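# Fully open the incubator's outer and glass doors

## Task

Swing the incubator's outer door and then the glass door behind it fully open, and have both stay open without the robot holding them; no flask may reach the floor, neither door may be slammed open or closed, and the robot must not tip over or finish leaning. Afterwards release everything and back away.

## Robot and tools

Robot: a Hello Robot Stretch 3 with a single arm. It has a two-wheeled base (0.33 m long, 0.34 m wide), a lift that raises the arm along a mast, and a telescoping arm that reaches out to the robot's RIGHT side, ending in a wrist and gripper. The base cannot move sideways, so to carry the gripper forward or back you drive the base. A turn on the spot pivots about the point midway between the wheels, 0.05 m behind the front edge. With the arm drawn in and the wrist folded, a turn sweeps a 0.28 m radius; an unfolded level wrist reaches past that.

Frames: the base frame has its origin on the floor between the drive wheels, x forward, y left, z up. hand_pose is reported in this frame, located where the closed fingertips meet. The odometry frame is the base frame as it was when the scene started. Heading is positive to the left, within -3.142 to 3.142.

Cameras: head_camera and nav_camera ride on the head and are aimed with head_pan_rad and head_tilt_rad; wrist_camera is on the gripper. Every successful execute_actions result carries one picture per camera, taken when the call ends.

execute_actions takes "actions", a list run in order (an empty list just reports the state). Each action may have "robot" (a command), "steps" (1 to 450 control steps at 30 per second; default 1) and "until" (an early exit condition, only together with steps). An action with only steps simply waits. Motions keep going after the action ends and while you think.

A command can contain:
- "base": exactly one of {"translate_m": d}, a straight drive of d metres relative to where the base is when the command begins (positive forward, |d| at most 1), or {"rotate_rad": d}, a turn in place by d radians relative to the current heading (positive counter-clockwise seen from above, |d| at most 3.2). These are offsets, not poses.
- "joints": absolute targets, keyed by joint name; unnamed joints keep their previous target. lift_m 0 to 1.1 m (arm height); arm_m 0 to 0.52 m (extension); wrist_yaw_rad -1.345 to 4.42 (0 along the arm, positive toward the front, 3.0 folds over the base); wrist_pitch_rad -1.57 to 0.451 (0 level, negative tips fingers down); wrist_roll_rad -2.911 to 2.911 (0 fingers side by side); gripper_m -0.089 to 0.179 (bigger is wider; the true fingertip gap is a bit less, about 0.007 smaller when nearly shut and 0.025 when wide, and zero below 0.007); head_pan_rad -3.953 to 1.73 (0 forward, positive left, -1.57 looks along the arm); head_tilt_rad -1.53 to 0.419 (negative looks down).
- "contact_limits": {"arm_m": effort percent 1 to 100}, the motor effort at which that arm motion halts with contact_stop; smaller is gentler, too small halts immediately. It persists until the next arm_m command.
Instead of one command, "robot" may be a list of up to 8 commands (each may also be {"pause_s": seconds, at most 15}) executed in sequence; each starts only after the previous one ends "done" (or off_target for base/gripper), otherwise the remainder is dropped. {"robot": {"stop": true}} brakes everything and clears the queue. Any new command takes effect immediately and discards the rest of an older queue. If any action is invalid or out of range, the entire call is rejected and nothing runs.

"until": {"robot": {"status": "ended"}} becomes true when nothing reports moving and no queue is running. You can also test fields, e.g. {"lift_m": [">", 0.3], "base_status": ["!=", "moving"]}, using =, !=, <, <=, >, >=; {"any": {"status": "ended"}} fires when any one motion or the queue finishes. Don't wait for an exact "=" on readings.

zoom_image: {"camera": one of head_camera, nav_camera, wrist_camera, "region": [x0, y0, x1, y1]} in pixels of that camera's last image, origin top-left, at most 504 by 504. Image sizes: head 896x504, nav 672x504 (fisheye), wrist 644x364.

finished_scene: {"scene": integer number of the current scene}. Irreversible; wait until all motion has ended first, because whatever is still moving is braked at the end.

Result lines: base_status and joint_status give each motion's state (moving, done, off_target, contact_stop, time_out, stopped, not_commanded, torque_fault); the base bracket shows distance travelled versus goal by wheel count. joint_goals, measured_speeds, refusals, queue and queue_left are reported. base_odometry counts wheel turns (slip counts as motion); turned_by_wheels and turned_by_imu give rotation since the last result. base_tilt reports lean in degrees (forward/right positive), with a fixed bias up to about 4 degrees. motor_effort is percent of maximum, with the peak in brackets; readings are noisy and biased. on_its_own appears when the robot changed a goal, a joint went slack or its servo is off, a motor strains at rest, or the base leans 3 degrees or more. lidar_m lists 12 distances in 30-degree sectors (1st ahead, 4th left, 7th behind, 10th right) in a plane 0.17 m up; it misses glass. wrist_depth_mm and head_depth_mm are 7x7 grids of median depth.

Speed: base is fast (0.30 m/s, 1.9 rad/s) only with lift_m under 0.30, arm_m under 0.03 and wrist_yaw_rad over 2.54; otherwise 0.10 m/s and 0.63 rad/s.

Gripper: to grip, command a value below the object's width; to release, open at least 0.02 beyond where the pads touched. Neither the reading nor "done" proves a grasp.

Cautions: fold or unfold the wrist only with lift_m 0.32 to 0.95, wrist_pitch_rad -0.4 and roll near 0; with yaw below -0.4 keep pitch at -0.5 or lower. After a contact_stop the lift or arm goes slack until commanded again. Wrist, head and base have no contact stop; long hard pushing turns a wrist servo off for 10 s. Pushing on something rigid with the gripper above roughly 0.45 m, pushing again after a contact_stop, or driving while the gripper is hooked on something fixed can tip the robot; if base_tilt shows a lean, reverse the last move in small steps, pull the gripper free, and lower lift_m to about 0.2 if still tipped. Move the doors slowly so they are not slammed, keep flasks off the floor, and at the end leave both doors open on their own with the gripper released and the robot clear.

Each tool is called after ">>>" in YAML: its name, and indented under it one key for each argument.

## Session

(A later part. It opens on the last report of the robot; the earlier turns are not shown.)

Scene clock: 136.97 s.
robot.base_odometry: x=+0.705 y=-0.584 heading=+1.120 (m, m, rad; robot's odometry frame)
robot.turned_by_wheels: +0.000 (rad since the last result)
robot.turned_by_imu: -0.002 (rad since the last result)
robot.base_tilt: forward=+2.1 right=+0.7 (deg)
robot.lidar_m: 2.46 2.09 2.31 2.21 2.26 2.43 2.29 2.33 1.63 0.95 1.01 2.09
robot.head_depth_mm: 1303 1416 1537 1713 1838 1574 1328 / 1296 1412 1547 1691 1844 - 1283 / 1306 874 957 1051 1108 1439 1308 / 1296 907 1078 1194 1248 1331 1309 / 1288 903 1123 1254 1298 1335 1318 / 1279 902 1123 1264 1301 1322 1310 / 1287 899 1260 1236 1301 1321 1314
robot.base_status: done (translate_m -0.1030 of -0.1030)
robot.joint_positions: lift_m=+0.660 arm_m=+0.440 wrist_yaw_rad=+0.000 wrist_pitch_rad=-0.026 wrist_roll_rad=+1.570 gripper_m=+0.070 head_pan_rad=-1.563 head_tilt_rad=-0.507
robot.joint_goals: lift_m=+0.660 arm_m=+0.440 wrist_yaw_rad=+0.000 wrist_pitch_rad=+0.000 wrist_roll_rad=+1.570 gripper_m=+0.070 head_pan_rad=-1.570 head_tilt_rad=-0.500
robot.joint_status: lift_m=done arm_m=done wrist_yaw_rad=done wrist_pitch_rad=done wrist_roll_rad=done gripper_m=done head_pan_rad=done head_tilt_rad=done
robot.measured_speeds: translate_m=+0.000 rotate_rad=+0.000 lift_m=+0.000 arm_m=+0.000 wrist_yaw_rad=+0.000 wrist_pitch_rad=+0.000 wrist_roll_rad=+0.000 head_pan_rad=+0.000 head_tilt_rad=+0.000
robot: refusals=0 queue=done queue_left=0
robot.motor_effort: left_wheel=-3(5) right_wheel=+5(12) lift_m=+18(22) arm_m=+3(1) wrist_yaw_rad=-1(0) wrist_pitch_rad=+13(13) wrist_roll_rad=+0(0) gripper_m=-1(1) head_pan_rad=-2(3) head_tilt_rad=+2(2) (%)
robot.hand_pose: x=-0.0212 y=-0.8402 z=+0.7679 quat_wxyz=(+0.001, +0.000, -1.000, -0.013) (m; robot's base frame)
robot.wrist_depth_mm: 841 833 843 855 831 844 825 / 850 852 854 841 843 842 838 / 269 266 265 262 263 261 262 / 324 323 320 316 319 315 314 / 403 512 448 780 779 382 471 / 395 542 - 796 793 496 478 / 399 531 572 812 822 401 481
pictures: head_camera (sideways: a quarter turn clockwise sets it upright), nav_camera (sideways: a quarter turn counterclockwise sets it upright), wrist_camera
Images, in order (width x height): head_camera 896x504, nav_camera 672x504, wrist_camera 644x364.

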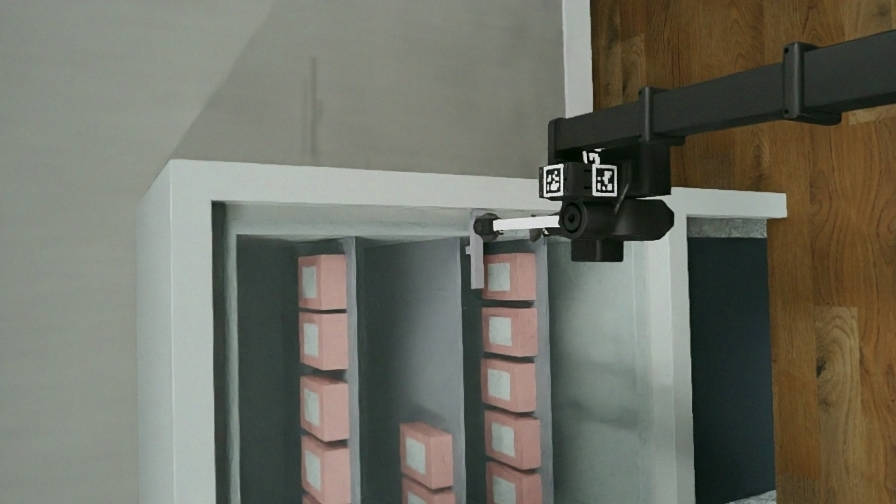

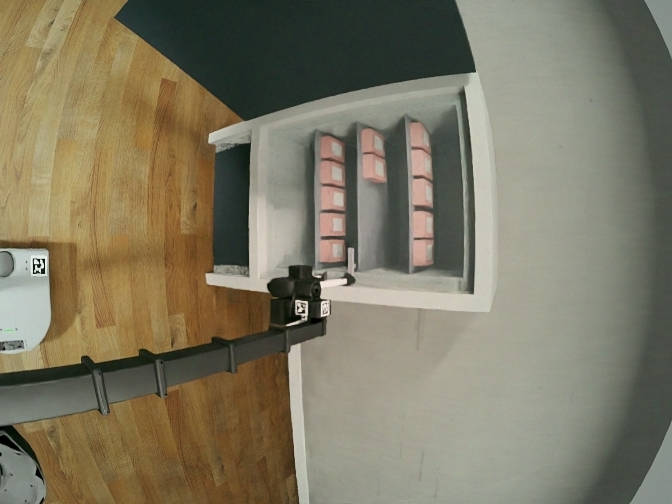

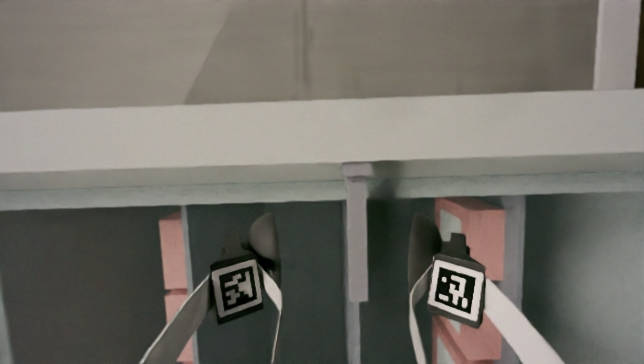

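>>> execute_actions:
  actions:
    - {"robot":[{"joints":{"lift_m":0.648}},{"joints":{"arm_m":0.51},"contact_limits":{"arm_m":10}}],"steps":300,"until":{"robot":{"status":"ended"}}}
    - {"robot":{"joints":{"gripper_m":-0.03}},"steps":90,"until":{"robot":{"status":"ended"}}}

Scene clock: 141.03 s.
robot.base_odometry: x=+0.705 y=-0.584 heading=+1.120 (m, m, rad; robot's odometry frame)
robot.turned_by_wheels: +0.000 (rad since the last result)
robot.turned_by_imu: -0.001 (rad since the last result)
robot.base_tilt: forward=+2.1 right=+0.8 (deg)
robot.lidar_m: 2.46 2.10 2.31 2.21 2.26 2.42 2.29 2.32 1.63 0.95 1.01 2.08
robot.head_depth_mm: 1304 1417 1558 1721 1862 1582 1314 / 1291 1416 1542 1704 1844 1576 1283 / 1289 876 954 1054 - 1483 1311 / 1286 916 1068 1200 1252 1343 1313 / 1283 902 1123 1254 1296 1332 1308 / 1280 901 1122 1258 1297 1322 1312 / 1275 900 1125 1241 1295 1313 1313
robot.base_status: done (translate_m -0.1030 of -0.1030)
robot.joint_positions: lift_m=+0.648 arm_m=+0.510 wrist_yaw_rad=+0.000 wrist_pitch_rad=-0.026 wrist_roll_rad=+1.570 gripper_m=-0.029 head_pan_rad=-1.563 head_tilt_rad=-0.507
robot.joint_goals: lift_m=+0.648 arm_m=+0.510 wrist_yaw_rad=+0.000 wrist_pitch_rad=+0.000 wrist_roll_rad=+1.570 gripper_m=-0.030 head_pan_rad=-1.570 head_tilt_rad=-0.500
robot.joint_status: lift_m=done arm_m=done wrist_yaw_rad=done wrist_pitch_rad=done wrist_roll_rad=done gripper_m=done head_pan_rad=done head_tilt_rad=done
robot.measured_speeds: translate_m=+0.000 rotate_rad=+0.000 lift_m=+0.000 arm_m=+0.000 wrist_yaw_rad=+0.000 wrist_pitch_rad=+0.000 wrist_roll_rad=+0.000 head_pan_rad=+0.000 head_tilt_rad=+0.000
robot: refusals=0 queue=done queue_left=0
robot.motor_effort: left_wheel=-3(2) right_wheel=+5(5) lift_m=+18(23) arm_m=+3(4) wrist_yaw_rad=-2(1) wrist_pitch_rad=+12(13) wrist_roll_rad=+0(0) gripper_m=-12(88) head_pan_rad=-3(3) head_tilt_rad=+2(1) (%)
robot.contact_limits: arm_m 10 (drawing in: default 15, maximum 24; extending or still: default 21, maximum 34)
robot.hand_pose: x=-0.0212 y=-0.9102 z=+0.7559 quat_wxyz=(+0.001, +0.000, -1.000, -0.013) (m; robot's base frame)
robot.wrist_depth_mm: 772 770 776 770 770 749 762 / 790 803 787 772 771 756 748 / 197 196 196 195 194 194 192 / 201 251 249 203 249 247 245 / 384 304 483 717 607 311 435 / 414 329 540 - 579 319 458 / 413 330 473 748 752 324 470
pictures: head_camera (sideways: a quarter turn clockwise sets it upright), nav_camera (sideways: a quarter turn counterclockwise sets it upright), wrist_camera
Images, in order (width x height): head_camera 896x504, nav_camera 672x504, wrist_camera 644x364.

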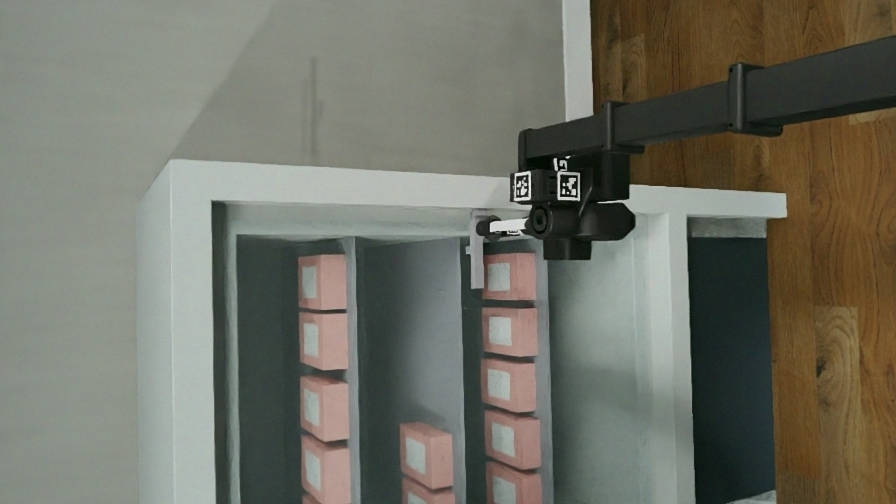

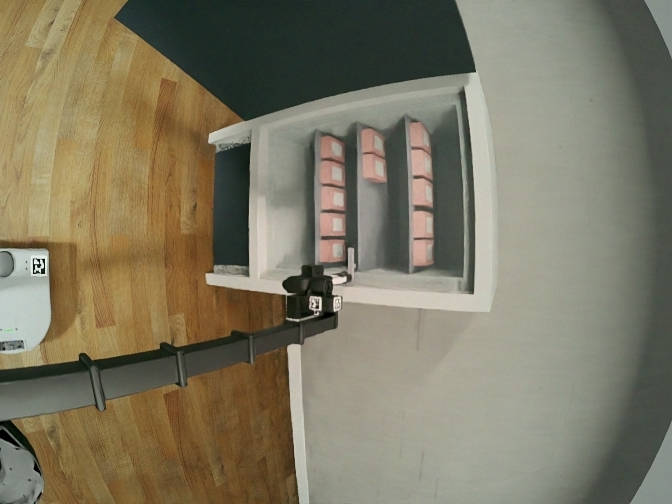

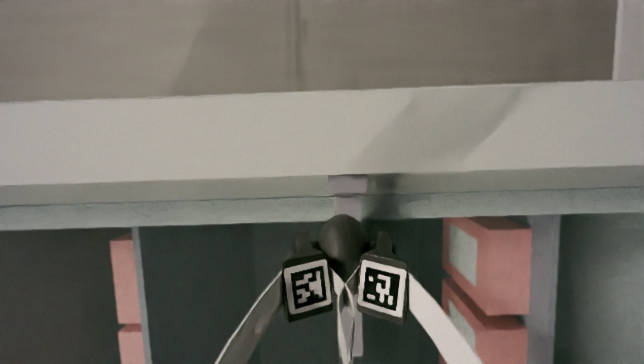

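>>> execute_actions:
  actions:
    - {"robot":[{"joints":{"arm_m":0.25,"gripper_m":0.07}},{"base":{"rotate_rad":-0.6}},{"base":{"translate_m":0.13}},{"base":{"rotate_rad":0.6}},{"base":{"translate_m":-0.097}},{"joints":{"arm_m":0.44}}],"steps":450,"until":{"robot":{"status":"ended"}}}
    - {"steps":300,"until":{"robot":{"status":"ended"}}}

Scene clock: 155.60 s.
robot.base_odometry: x=+0.775 y=-0.607 heading=+1.120 (m, m, rad; robot's odometry frame)
robot.turned_by_wheels: +0.000 (rad since the last result)
robot.turned_by_imu: -0.002 (rad since the last result)
robot.base_tilt: forward=+2.1 right=+0.8 (deg)
robot.lidar_m: 2.45 2.12 2.38 2.28 2.33 2.43 2.30 2.22 1.55 0.87 0.94 1.98
robot.head_depth_mm: 1246 1351 1469 1619 1802 1578 1307 / 1237 1341 1470 1618 1774 1586 1280 / 1231 800 868 960 1061 1252 1296 / 1225 836 1076 1166 1215 1223 1315 / 1221 833 1033 1195 1252 1195 1303 / 1222 828 1035 1195 1187 1193 1307 / 1208 824 1044 1118 1185 1195 1306
robot.base_status: done (translate_m -0.0970 of -0.0970)
robot.joint_positions: lift_m=+0.648 arm_m=+0.440 wrist_yaw_rad=+0.000 wrist_pitch_rad=-0.026 wrist_roll_rad=+1.570 gripper_m=+0.070 head_pan_rad=-1.563 head_tilt_rad=-0.507
robot.joint_goals: lift_m=+0.648 arm_m=+0.440 wrist_yaw_rad=+0.000 wrist_pitch_rad=+0.000 wrist_roll_rad=+1.570 gripper_m=+0.070 head_pan_rad=-1.570 head_tilt_rad=-0.500
robot.joint_status: lift_m=done arm_m=done wrist_yaw_rad=done wrist_pitch_rad=done wrist_roll_rad=done gripper_m=done head_pan_rad=done head_tilt_rad=done
robot.measured_speeds: translate_m=+0.000 rotate_rad=+0.000 lift_m=+0.000 arm_m=+0.000 wrist_yaw_rad=+0.000 wrist_pitch_rad=+0.000 wrist_roll_rad=+0.000 head_pan_rad=+0.000 head_tilt_rad=+0.000
robot: refusals=0 queue=done queue_left=0
robot.motor_effort: left_wheel=-3(5) right_wheel=+5(11) lift_m=+18(18) arm_m=+3(2) wrist_yaw_rad=-1(1) wrist_pitch_rad=+13(13) wrist_roll_rad=+0(1) gripper_m=+0(79) head_pan_rad=-2(2) head_tilt_rad=+2(2) (%)
robot.hand_pose: x=-0.0212 y=-0.8402 z=+0.7559 quat_wxyz=(+0.001, +0.000, -1.000, -0.013) (m; robot's base frame)
robot.wrist_depth_mm: 781 790 777 774 769 751 754 / 788 791 190 188 187 187 187 / 193 192 191 191 189 189 188 / 248 245 246 246 244 243 241 / 409 314 482 693 709 308 439 / 420 325 - 712 719 309 437 / 417 325 607 742 723 319 468
pictures: head_camera (sideways: a quarter turn clockwise sets it upright), nav_camera (sideways: a quarter turn counterclockwise sets it upright), wrist_camera
Images, in order (width x height): head_camera 896x504, nav_camera 672x504, wrist_camera 644x364.

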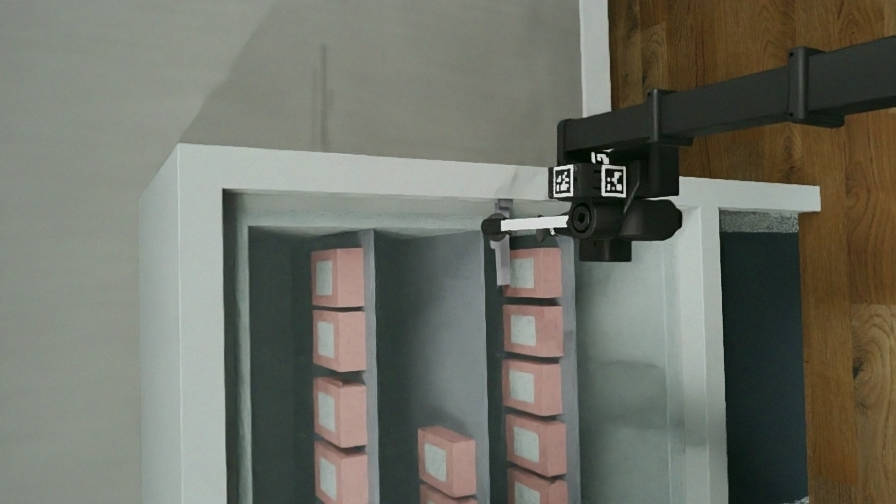

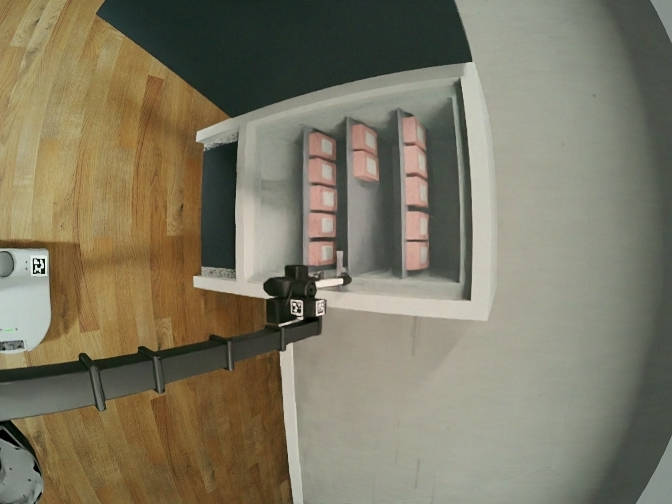

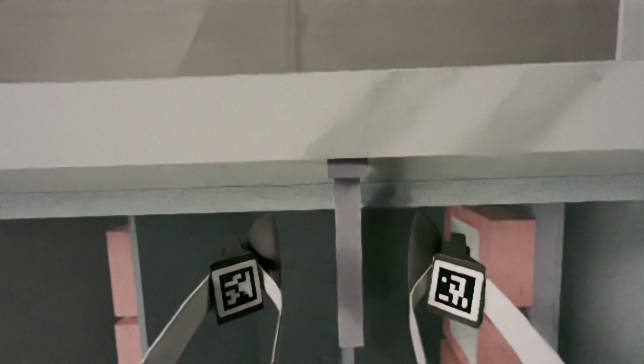

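>>> execute_actions:
  actions:
    - {"robot":[{"base":{"translate_m":0.012}},{"joints":{"arm_m":0.485},"contact_limits":{"arm_m":10}},{"joints":{"gripper_m":-0.03}},{"joints":{"wrist_roll_rad":0.8}}],"steps":300,"until":{"robot":{"status":"ended"}}}

Scene clock: 160.37 s.
robot.base_odometry: x=+0.780 y=-0.596 heading=+1.120 (m, m, rad; robot's odometry frame)
robot.turned_by_wheels: +0.000 (rad since the last result)
robot.turned_by_imu: -0.001 (rad since the last result)
robot.base_tilt: forward=+2.1 right=+0.7 (deg)
robot.lidar_m: 2.44 2.11 2.39 2.28 2.34 2.44 2.31 2.21 1.55 0.88 0.94 1.99
robot.head_depth_mm: 1240 1348 1465 1621 1800 1571 1308 / 1238 1333 1461 1611 1791 1577 1279 / 1230 806 868 957 - 1242 1294 / 1231 838 1035 1138 1256 1209 1313 / 1223 833 1042 1201 1262 1199 1308 / 1217 833 1041 1195 1191 1195 1314 / 1212 829 1044 1119 1190 1196 1316
robot.base_status: done (translate_m +0.0120 of +0.0120)
robot.joint_positions: lift_m=+0.648 arm_m=+0.485 wrist_yaw_rad=-0.003 wrist_pitch_rad=-0.044 wrist_roll_rad=+0.901 gripper_m=-0.026 head_pan_rad=-1.563 head_tilt_rad=-0.507
robot.joint_goals: lift_m=+0.648 arm_m=+0.485 wrist_yaw_rad=+0.000 wrist_pitch_rad=+0.000 wrist_roll_rad=+0.800 gripper_m=-0.027 head_pan_rad=-1.570 head_tilt_rad=-0.500
robot.joint_status: lift_m=done arm_m=done wrist_yaw_rad=done wrist_pitch_rad=done wrist_roll_rad=off_target gripper_m=done head_pan_rad=done head_tilt_rad=done
robot.measured_speeds: translate_m=+0.000 rotate_rad=+0.000 lift_m=+0.000 arm_m=+0.000 wrist_yaw_rad=+0.000 wrist_pitch_rad=+0.000 wrist_roll_rad=+0.000 head_pan_rad=+0.000 head_tilt_rad=+0.000
robot: refusals=0 queue=dropped queue_left=0
robot.motor_effort: left_wheel=-3(4) right_wheel=+6(12) lift_m=+19(19) arm_m=+3(3) wrist_yaw_rad=+3(5) wrist_pitch_rad=+22(22) wrist_roll_rad=-52(52) gripper_m=-22(93) head_pan_rad=-3(3) head_tilt_rad=+2(2) (%)
robot.contact_limits: arm_m 10 (drawing in: default 15, maximum 24; extending or still: default 21, maximum 34)
robot.hand_pose: x=-0.0223 y=-0.8845 z=+0.7513 quat_wxyz=(+0.329, +0.006, -0.944, -0.022) (m; robot's base frame)
robot.wrist_depth_mm: 373 184 139 138 140 721 740 / 368 233 188 142 142 734 743 / 246 300 414 194 146 146 758 / 247 379 647 201 154 150 152 / 291 515 664 171 204 156 155 / 358 683 677 172 - 210 159 / 469 684 260 417 302 255 217
pictures: head_camera (sideways: a quarter turn clockwise sets it upright), nav_camera (sideways: a quarter turn counterclockwise sets it upright), wrist_camera
Images, in order (width x height): head_camera 896x504, nav_camera 672x504, wrist_camera 644x364.

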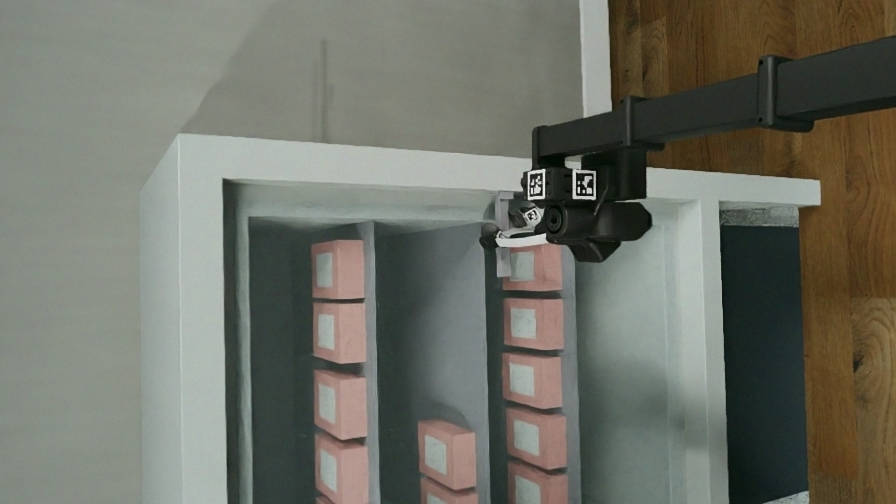

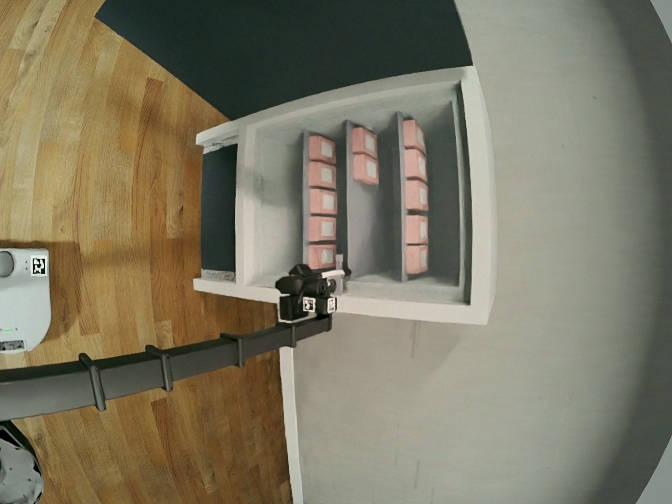

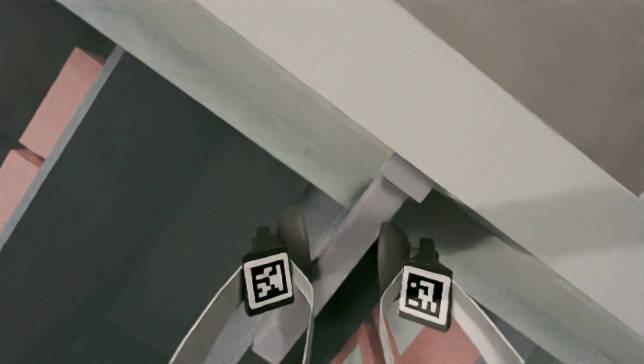

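>>> execute_actions:
  actions:
    - {"robot":[{"joints":{"wrist_roll_rad":1.57,"gripper_m":-0.05}},{"joints":{"arm_m":0.42},"contact_limits":{"arm_m":18}}],"steps":300,"until":{"robot":{"status":"ended"}}}

Scene clock: 163.30 s.
robot.base_odometry: x=+0.780 y=-0.596 heading=+1.120 (m, m, rad; robot's odometry frame)
robot.turned_by_wheels: +0.000 (rad since the last result)
robot.turned_by_imu: +0.000 (rad since the last result)
robot.base_tilt: forward=+2.1 right=+0.8 (deg)
robot.lidar_m: 2.44 2.10 2.39 2.28 2.33 2.43 2.31 2.22 1.55 0.88 0.94 1.99
robot.head_depth_mm: 1239 1350 1473 1629 1777 1583 1323 / 1236 1331 1470 1637 1791 1576 1311 / 1229 801 865 958 1043 1283 1293 / 1225 839 1033 1133 1202 1273 1316 / 1219 834 1031 1194 1253 1199 1310 / 1215 833 1038 1198 1183 1202 1310 / 1215 825 1038 1111 1188 1192 1305
robot.base_status: done (translate_m +0.0120 of +0.0120)
robot.joint_positions: lift_m=+0.648 arm_m=+0.420 wrist_yaw_rad=-0.002 wrist_pitch_rad=-0.028 wrist_roll_rad=+1.576 gripper_m=-0.046 head_pan_rad=-1.563 head_tilt_rad=-0.507
robot.joint_goals: lift_m=+0.648 arm_m=+0.420 wrist_yaw_rad=+0.000 wrist_pitch_rad=+0.000 wrist_roll_rad=+1.570 gripper_m=-0.047 head_pan_rad=-1.570 head_tilt_rad=-0.500
robot.joint_status: lift_m=done arm_m=done wrist_yaw_rad=done wrist_pitch_rad=done wrist_roll_rad=done gripper_m=done head_pan_rad=done head_tilt_rad=done
robot.measured_speeds: translate_m=+0.000 rotate_rad=+0.000 lift_m=+0.000 arm_m=+0.000 wrist_yaw_rad=+0.000 wrist_pitch_rad=+0.000 wrist_roll_rad=+0.000 head_pan_rad=+0.000 head_tilt_rad=+0.000
robot: refusals=0 queue=done queue_left=0
robot.motor_effort: left_wheel=-2(4) right_wheel=+3(8) lift_m=+20(19) arm_m=-2(4) wrist_yaw_rad=+2(3) wrist_pitch_rad=+14(22) wrist_roll_rad=-3(54) gripper_m=-20(100) head_pan_rad=-3(3) head_tilt_rad=+2(2) (%)
robot.contact_limits: arm_m 18 (drawing in: default 15, maximum 24; extending or still: default 21, maximum 34)
robot.hand_pose: x=-0.0218 y=-0.8207 z=+0.7554 quat_wxyz=(-0.002, -0.001, -1.000, -0.014) (m; robot's base frame)
robot.wrist_depth_mm: 803 795 796 786 771 795 779 / 210 207 209 206 206 204 203 / 211 211 211 210 209 207 256 / 267 269 265 264 262 260 413 / 418 335 551 725 687 328 462 / 413 338 535 - 451 334 459 / 407 351 466 753 749 340 468
pictures: head_camera (sideways: a quarter turn clockwise sets it upright), nav_camera (sideways: a quarter turn counterclockwise sets it upright), wrist_camera
Images, in order (width x height): head_camera 896x504, nav_camera 672x504, wrist_camera 644x364.

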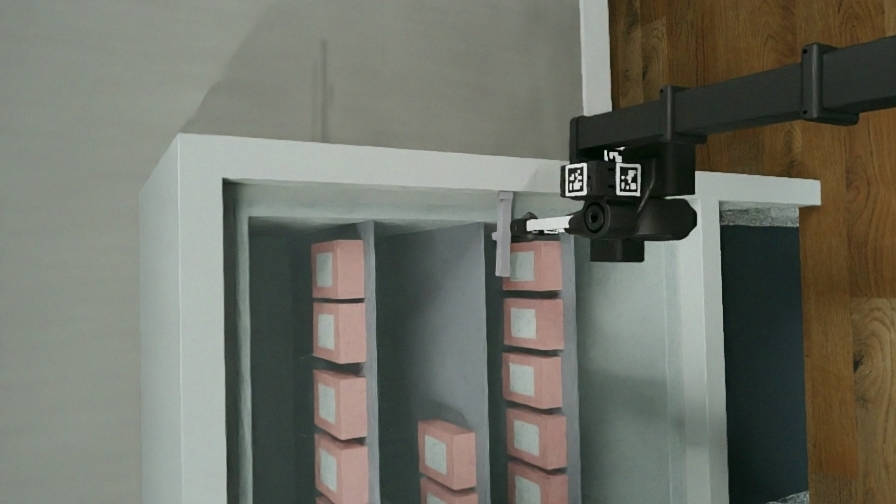

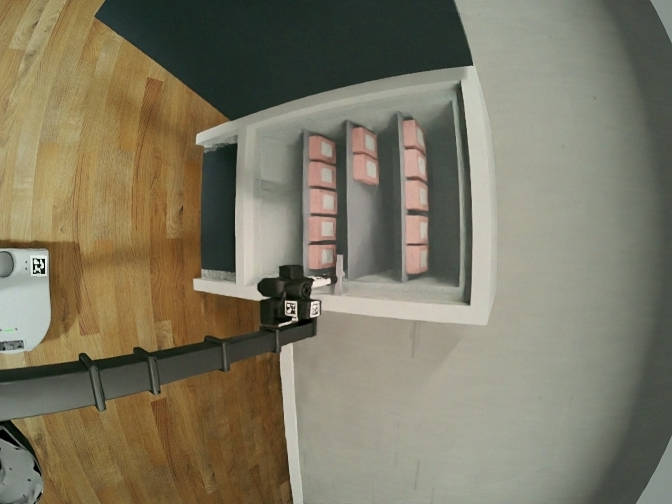

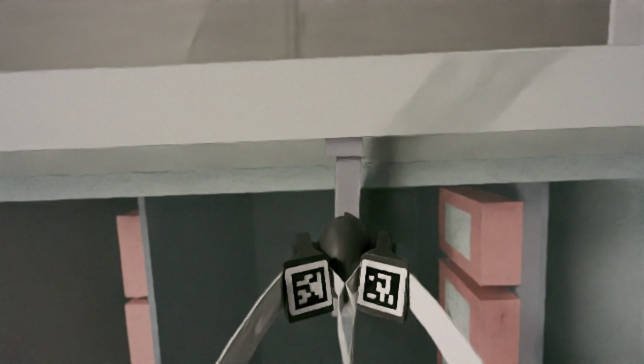

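>>> execute_actions:
  actions:
    - {"robot":[{"joints":{"gripper_m":0.06}},{"joints":{"arm_m":0.47},"contact_limits":{"arm_m":10}},{"joints":{"gripper_m":-0.03}},{"joints":{"wrist_roll_rad":2.3}}],"steps":300,"until":{"robot":{"status":"ended"}}}

Scene clock: 169.03 s.
robot.base_odometry: x=+0.780 y=-0.596 heading=+1.120 (m, m, rad; robot's odometry frame)
robot.turned_by_wheels: +0.000 (rad since the last result)
robot.turned_by_imu: -0.001 (rad since the last result)
robot.base_tilt: forward=+2.1 right=+0.8 (deg)
robot.lidar_m: 2.44 2.10 2.39 2.28 2.34 2.43 2.31 2.22 1.55 0.88 0.94 1.99
robot.head_depth_mm: 1240 1347 1490 1618 1781 1572 1313 / 1233 1331 1472 1625 1768 1584 1277 / 1222 800 866 958 - 1252 1294 / 1228 836 1033 1124 1218 1217 1316 / 1223 834 1036 1193 1251 1194 1309 / 1214 833 1031 1196 1192 1193 1311 / 1217 826 1041 1112 1190 1193 1314
robot.base_status: done (translate_m +0.0120 of +0.0120)
robot.joint_positions: lift_m=+0.648 arm_m=+0.470 wrist_yaw_rad=+0.000 wrist_pitch_rad=-0.057 wrist_roll_rad=+2.287 gripper_m=-0.029 head_pan_rad=-1.563 head_tilt_rad=-0.507
robot.joint_goals: lift_m=+0.648 arm_m=+0.470 wrist_yaw_rad=+0.000 wrist_pitch_rad=+0.000 wrist_roll_rad=+2.300 gripper_m=-0.030 head_pan_rad=-1.570 head_tilt_rad=-0.500
robot.joint_status: lift_m=done arm_m=done wrist_yaw_rad=done wrist_pitch_rad=done wrist_roll_rad=done gripper_m=done head_pan_rad=done head_tilt_rad=done
robot.measured_speeds: translate_m=+0.000 rotate_rad=+0.000 lift_m=+0.000 arm_m=+0.000 wrist_yaw_rad=+0.000 wrist_pitch_rad=+0.000 wrist_roll_rad=+0.000 head_pan_rad=+0.000 head_tilt_rad=+0.000
robot: refusals=0 queue=done queue_left=0
robot.motor_effort: left_wheel=-2(2) right_wheel=+5(5) lift_m=+20(19) arm_m=+3(4) wrist_yaw_rad=+0(1) wrist_pitch_rad=+29(29) wrist_roll_rad=+7(6) gripper_m=-17(90) head_pan_rad=-3(3) head_tilt_rad=+2(1) (%)
robot.contact_limits: arm_m 10 (drawing in: default 15, maximum 24; extending or still: default 21, maximum 34)
robot.hand_pose: x=-0.0213 y=-0.8691 z=+0.7477 quat_wxyz=(-0.350, -0.010, -0.936, -0.027) (m; robot's base frame)
robot.wrist_depth_mm: 759 754 746 160 160 207 386 / 771 769 163 161 210 261 432 / 777 772 165 213 326 269 434 / 796 169 167 217 653 322 270 / 806 170 220 218 661 633 273 / 174 174 225 - 668 672 325 / 176 228 335 488 685 680 576
pictures: head_camera (sideways: a quarter turn clockwise sets it upright), nav_camera (sideways: a quarter turn counterclockwise sets it upright), wrist_camera
Images, in order (width x height): head_camera 896x504, nav_camera 672x504, wrist_camera 644x364.

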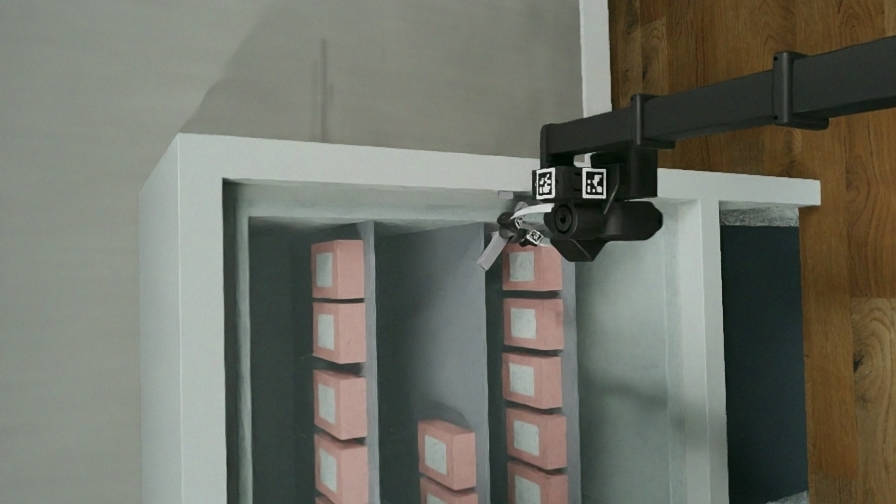

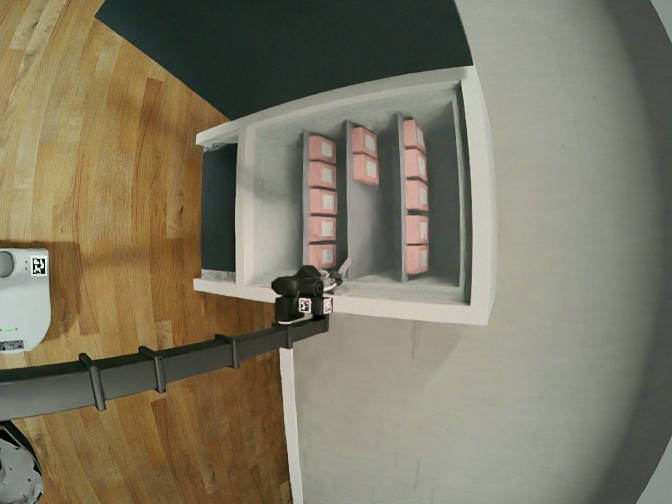

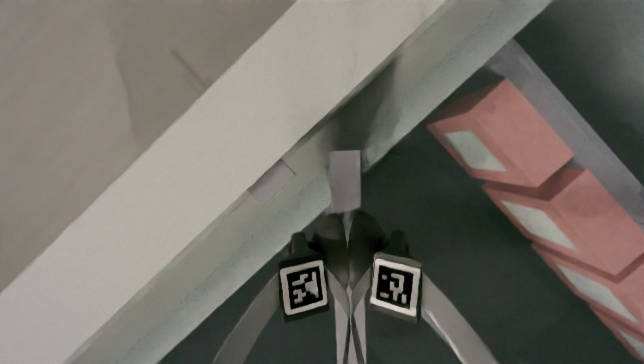

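>>> execute_actions:
  actions:
    - {"robot":[{"joints":{"wrist_roll_rad":2.7,"gripper_m":-0.05}},{"base":{"translate_m":0.02},"joints":{"arm_m":0.32},"contact_limits":{"arm_m":18}}],"steps":300,"until":{"robot":{"status":"ended"}}}

Scene clock: 172.47 s.
robot.base_odometry: x=+0.789 y=-0.578 heading=+1.120 (m, m, rad; robot's odometry frame)
robot.turned_by_wheels: +0.000 (rad since the last result)
robot.turned_by_imu: +0.000 (rad since the last result)
robot.base_tilt: forward=+2.1 right=+0.8 (deg)
robot.lidar_m: 2.42 2.09 2.39 2.28 2.34 2.46 2.33 2.22 1.55 0.88 0.94 1.98
robot.head_depth_mm: 1244 1348 1472 1627 1801 1591 1319 / 1244 1311 1456 1611 1778 - 1280 / 1237 827 882 973 1053 - 1290 / 1224 834 1223 1195 1255 1234 1306 / 1218 830 1034 1196 1200 1194 1303 / 1220 828 1034 1202 1191 1190 1311 / 1215 827 1042 1111 1192 1193 1310
robot.base_status: done (translate_m +0.0200 of +0.0200)
robot.joint_positions: lift_m=+0.648 arm_m=+0.320 wrist_yaw_rad=+0.012 wrist_pitch_rad=-0.065 wrist_roll_rad=+2.696 gripper_m=-0.043 head_pan_rad=-1.563 head_tilt_rad=-0.507
robot.joint_goals: lift_m=+0.648 arm_m=+0.320 wrist_yaw_rad=+0.000 wrist_pitch_rad=+0.000 wrist_roll_rad=+2.700 gripper_m=-0.044 head_pan_rad=-1.570 head_tilt_rad=-0.500
robot.joint_status: lift_m=done arm_m=done wrist_yaw_rad=done wrist_pitch_rad=done wrist_roll_rad=done gripper_m=done head_pan_rad=done head_tilt_rad=done
robot.measured_speeds: translate_m=+0.000 rotate_rad=+0.000 lift_m=+0.000 arm_m=+0.000 wrist_yaw_rad=+0.000 wrist_pitch_rad=+0.000 wrist_roll_rad=+0.000 head_pan_rad=+0.000 head_tilt_rad=+0.000
robot: refusals=0 queue=done queue_left=0
robot.on_its_own: gripper_m is held at -0.044, not at your -0.050, by its stall guard, which is not easing now; wrist_pitch_rad is at rest, and its effort (+33) is outside its rest range (-20 to +32)
robot.motor_effort: left_wheel=+0(12) right_wheel=-4(32) lift_m=+21(21) arm_m=-2(2) wrist_yaw_rad=-11(29) wrist_pitch_rad=+33(37) wrist_roll_rad=+3(7) gripper_m=-22(94) head_pan_rad=-3(2) head_tilt_rad=+2(3) (%)
robot.contact_limits: arm_m 18 (drawing in: default 15, maximum 24; extending or still: default 21, maximum 34)
robot.hand_pose: x=-0.0182 y=-0.7194 z=+0.7458 quat_wxyz=(-0.532, -0.013, -0.846, -0.031) (m; robot's base frame)
robot.wrist_depth_mm: 908 906 917 338 663 558 457 / 928 935 915 355 415 708 588 / 919 930 316 363 776 413 675 / 964 956 322 365 802 789 417 / 963 983 334 663 702 802 631 / 987 966 379 - 819 528 536 / - 338 389 429 538 696 435
pictures: head_camera (sideways: a quarter turn clockwise sets it upright), nav_camera (sideways: a quarter turn counterclockwise sets it upright), wrist_camera
Images, in order (width x height): head_camera 896x504, nav_camera 672x504, wrist_camera 644x364.

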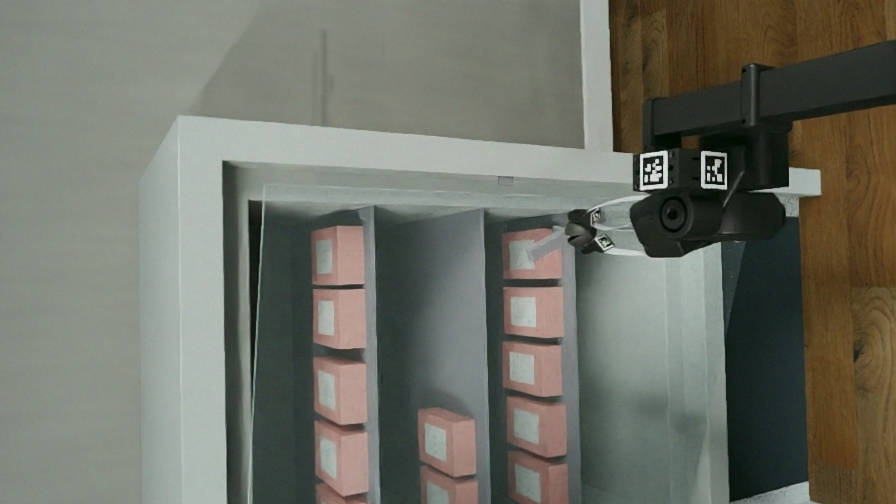

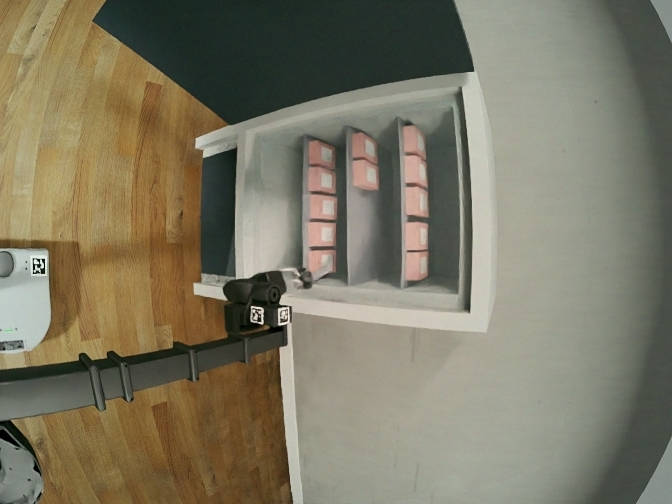

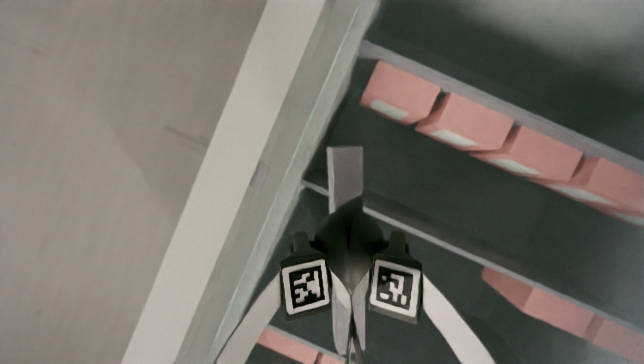

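>>> execute_actions:
  actions:
    - {"robot":[{"base":{"translate_m":0.05},"joints":{"arm_m":0.2},"contact_limits":{"arm_m":18}},{"base":{"translate_m":0.07},"joints":{"arm_m":0.1},"contact_limits":{"arm_m":18}}],"steps":300,"until":{"robot":{"status":"ended"}}}

Scene clock: 177.53 s.
robot.base_odometry: x=+0.842 y=-0.470 heading=+1.120 (m, m, rad; robot's odometry frame)
robot.turned_by_wheels: +0.000 (rad since the last result)
robot.turned_by_imu: -0.001 (rad since the last result)
robot.base_tilt: forward=+2.1 right=+0.7 (deg)
robot.lidar_m: 2.30 1.98 2.40 2.29 2.34 2.59 2.45 2.21 0.91 0.90 0.93 1.98
robot.head_depth_mm: 1234 808 878 1606 1766 1579 1305 / 1234 834 918 971 1076 1194 1285 / 1228 834 1059 1194 1207 1218 1326 / 1221 830 1059 1199 1186 1191 1321 / 1216 825 1038 1200 1187 1194 1309 / 1210 823 1038 1117 1189 1194 1296 / 1209 824 1011 1044 1105 1159 1283
robot.base_status: done (translate_m +0.0700 of +0.0700)
robot.joint_positions: lift_m=+0.648 arm_m=+0.100 wrist_yaw_rad=-0.001 wrist_pitch_rad=-0.027 wrist_roll_rad=+2.700 gripper_m=-0.043 head_pan_rad=-1.563 head_tilt_rad=-0.507
robot.joint_goals: lift_m=+0.648 arm_m=+0.100 wrist_yaw_rad=+0.000 wrist_pitch_rad=+0.000 wrist_roll_rad=+2.700 gripper_m=-0.044 head_pan_rad=-1.570 head_tilt_rad=-0.500
robot.joint_status: lift_m=done arm_m=done wrist_yaw_rad=done wrist_pitch_rad=done wrist_roll_rad=done gripper_m=done head_pan_rad=done head_tilt_rad=done
robot.measured_speeds: translate_m=+0.000 rotate_rad=+0.000 lift_m=+0.000 arm_m=+0.000 wrist_yaw_rad=+0.000 wrist_pitch_rad=+0.000 wrist_roll_rad=+0.000 head_pan_rad=+0.000 head_tilt_rad=+0.000
robot: refusals=0 queue=done queue_left=0
robot.on_its_own: gripper_m is held at -0.044, not at your -0.050, by its stall guard, which is not easing now
robot.motor_effort: left_wheel=-2(12) right_wheel=+3(34) lift_m=+21(20) arm_m=-2(3) wrist_yaw_rad=+1(41) wrist_pitch_rad=+13(36) wrist_roll_rad=+0(2) gripper_m=-18(22) head_pan_rad=-3(3) head_tilt_rad=+2(2) (%)
robot.contact_limits: arm_m 18 (drawing in: default 15, maximum 24; extending or still: default 21, maximum 34)
robot.hand_pose: x=-0.0214 y=-0.5008 z=+0.7555 quat_wxyz=(-0.535, -0.008, -0.845, -0.011) (m; robot's base frame)
robot.wrist_depth_mm: - - 567 740 774 610 524 / - - 553 641 962 818 600 / - - 538 - - 655 561 / - - 588 - - 747 555 / - - 656 869 - 631 526 / - 616 734 - 823 624 522 / - 587 636 730 831 584 477
pictures: head_camera (sideways: a quarter turn clockwise sets it upright), nav_camera (sideways: a quarter turn counterclockwise sets it upright), wrist_camera
Images, in order (width x height): head_camera 896x504, nav_camera 672x504, wrist_camera 644x364.

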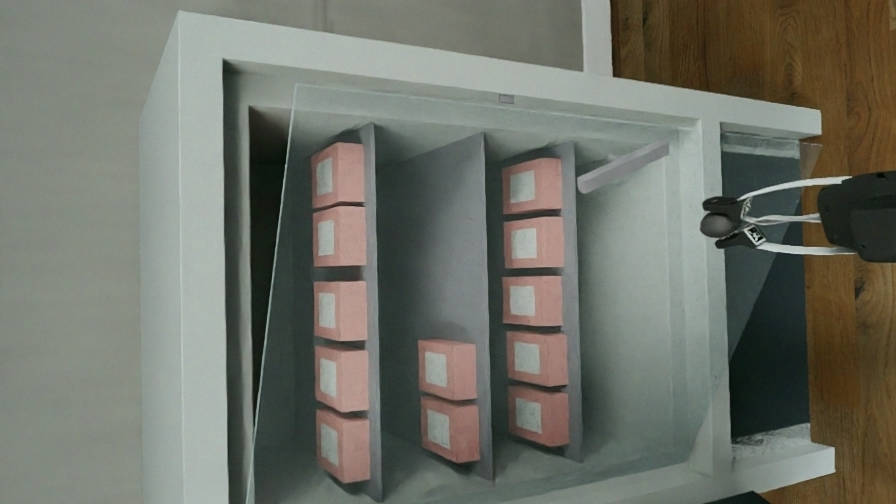

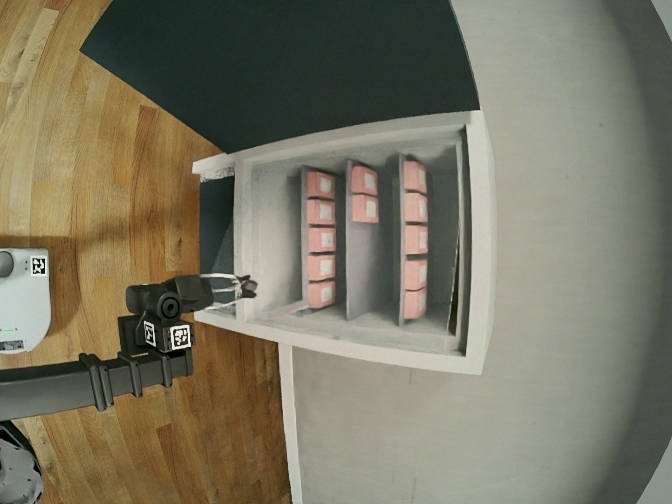

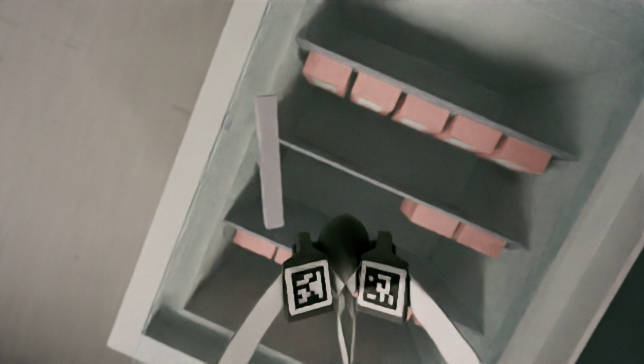

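>>> execute_actions:
  actions:
    - {"robot":[{"base":{"translate_m":-0.3},"joints":{"wrist_roll_rad":0,"lift_m":0.5,"gripper_m":0}},{"joints":{"arm_m":0.36},"contact_limits":{"arm_m":12}},{"base":{"translate_m":0.25},"joints":{"wrist_yaw_rad":0.3}}],"steps":450,"until":{"robot":{"status":"ended"}}}

Scene clock: 188.70 s.
robot.base_odometry: x=+0.820 y=-0.515 heading=+1.120 (m, m, rad; robot's odometry frame)
robot.turned_by_wheels: +0.000 (rad since the last result)
robot.turned_by_imu: -0.002 (rad since the last result)
robot.base_tilt: forward=+2.1 right=+0.8 (deg)
robot.lidar_m: 2.35 2.02 2.40 2.29 2.34 2.53 2.40 2.20 1.54 0.89 0.93 1.98
robot.head_depth_mm: 1232 1329 1472 1623 1787 1569 1300 / 1228 804 865 959 1089 1533 1336 / 1227 833 1015 1077 1149 1186 1248 / 1228 832 1037 1202 1187 1192 1275 / 1221 826 1036 1192 1188 1191 1315 / 1221 826 1034 1136 1185 1197 1279 / 1209 827 1043 1113 1165 1175 1253
robot.base_status: done (translate_m +0.2500 of +0.2500)
robot.joint_positions: lift_m=+0.500 arm_m=+0.360 wrist_yaw_rad=+0.298 wrist_pitch_rad=-0.026 wrist_roll_rad=+0.003 gripper_m=+0.000 head_pan_rad=-1.563 head_tilt_rad=-0.507
robot.joint_goals: lift_m=+0.500 arm_m=+0.360 wrist_yaw_rad=+0.300 wrist_pitch_rad=+0.000 wrist_roll_rad=+0.000 gripper_m=+0.000 head_pan_rad=-1.570 head_tilt_rad=-0.500
robot.joint_status: lift_m=done arm_m=done wrist_yaw_rad=done wrist_pitch_rad=done wrist_roll_rad=done gripper_m=done head_pan_rad=done head_tilt_rad=done
robot.measured_speeds: translate_m=+0.000 rotate_rad=+0.000 lift_m=+0.000 arm_m=+0.000 wrist_yaw_rad=+0.000 wrist_pitch_rad=+0.000 wrist_roll_rad=+0.000 head_pan_rad=+0.000 head_tilt_rad=+0.000
robot: refusals=0 queue=done queue_left=0
robot.motor_effort: left_wheel=-2(11) right_wheel=+3(41) lift_m=+18(20) arm_m=+2(3) wrist_yaw_rad=+1(24) wrist_pitch_rad=+13(13) wrist_roll_rad=-1(2) gripper_m=-3(73) head_pan_rad=-3(2) head_tilt_rad=+2(2) (%)
robot.contact_limits: arm_m 12 (drawing in: default 15, maximum 24; extending or still: default 21, maximum 34)
robot.hand_pose: x=+0.0537 y=-0.7489 z=+0.6081 quat_wxyz=(+0.700, +0.115, -0.699, +0.095) (m; robot's base frame)
robot.wrist_depth_mm: 392 449 573 735 682 360 281 / 397 453 502 555 601 508 302 / 403 474 688 792 725 652 298 / 409 458 446 423 381 351 297 / 425 477 705 558 748 473 297 / 442 476 589 - 599 530 293 / 444 469 452 437 425 423 291
pictures: head_camera (sideways: a quarter turn clockwise sets it upright), nav_camera (sideways: a quarter turn counterclockwise sets it upright), wrist_camera
Images, in order (width x height): head_camera 896x504, nav_camera 672x504, wrist_camera 644x364.

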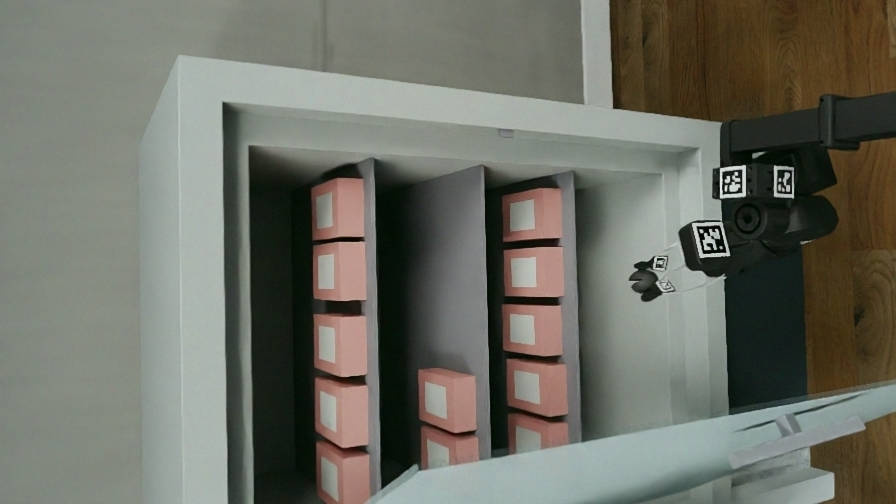

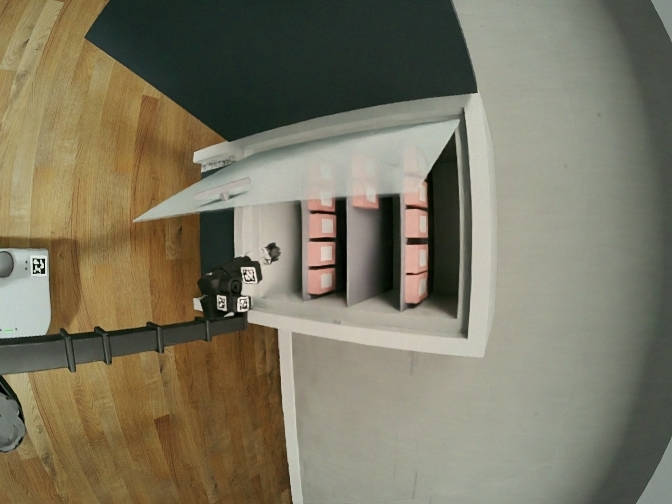

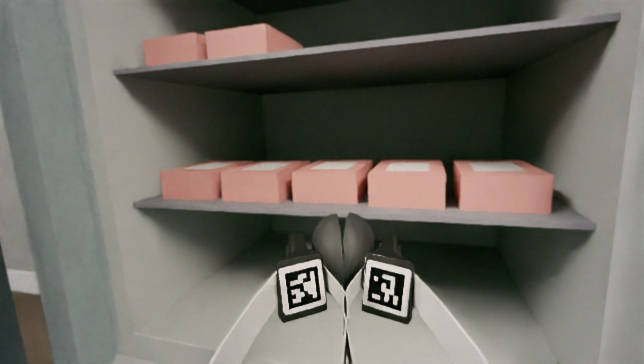

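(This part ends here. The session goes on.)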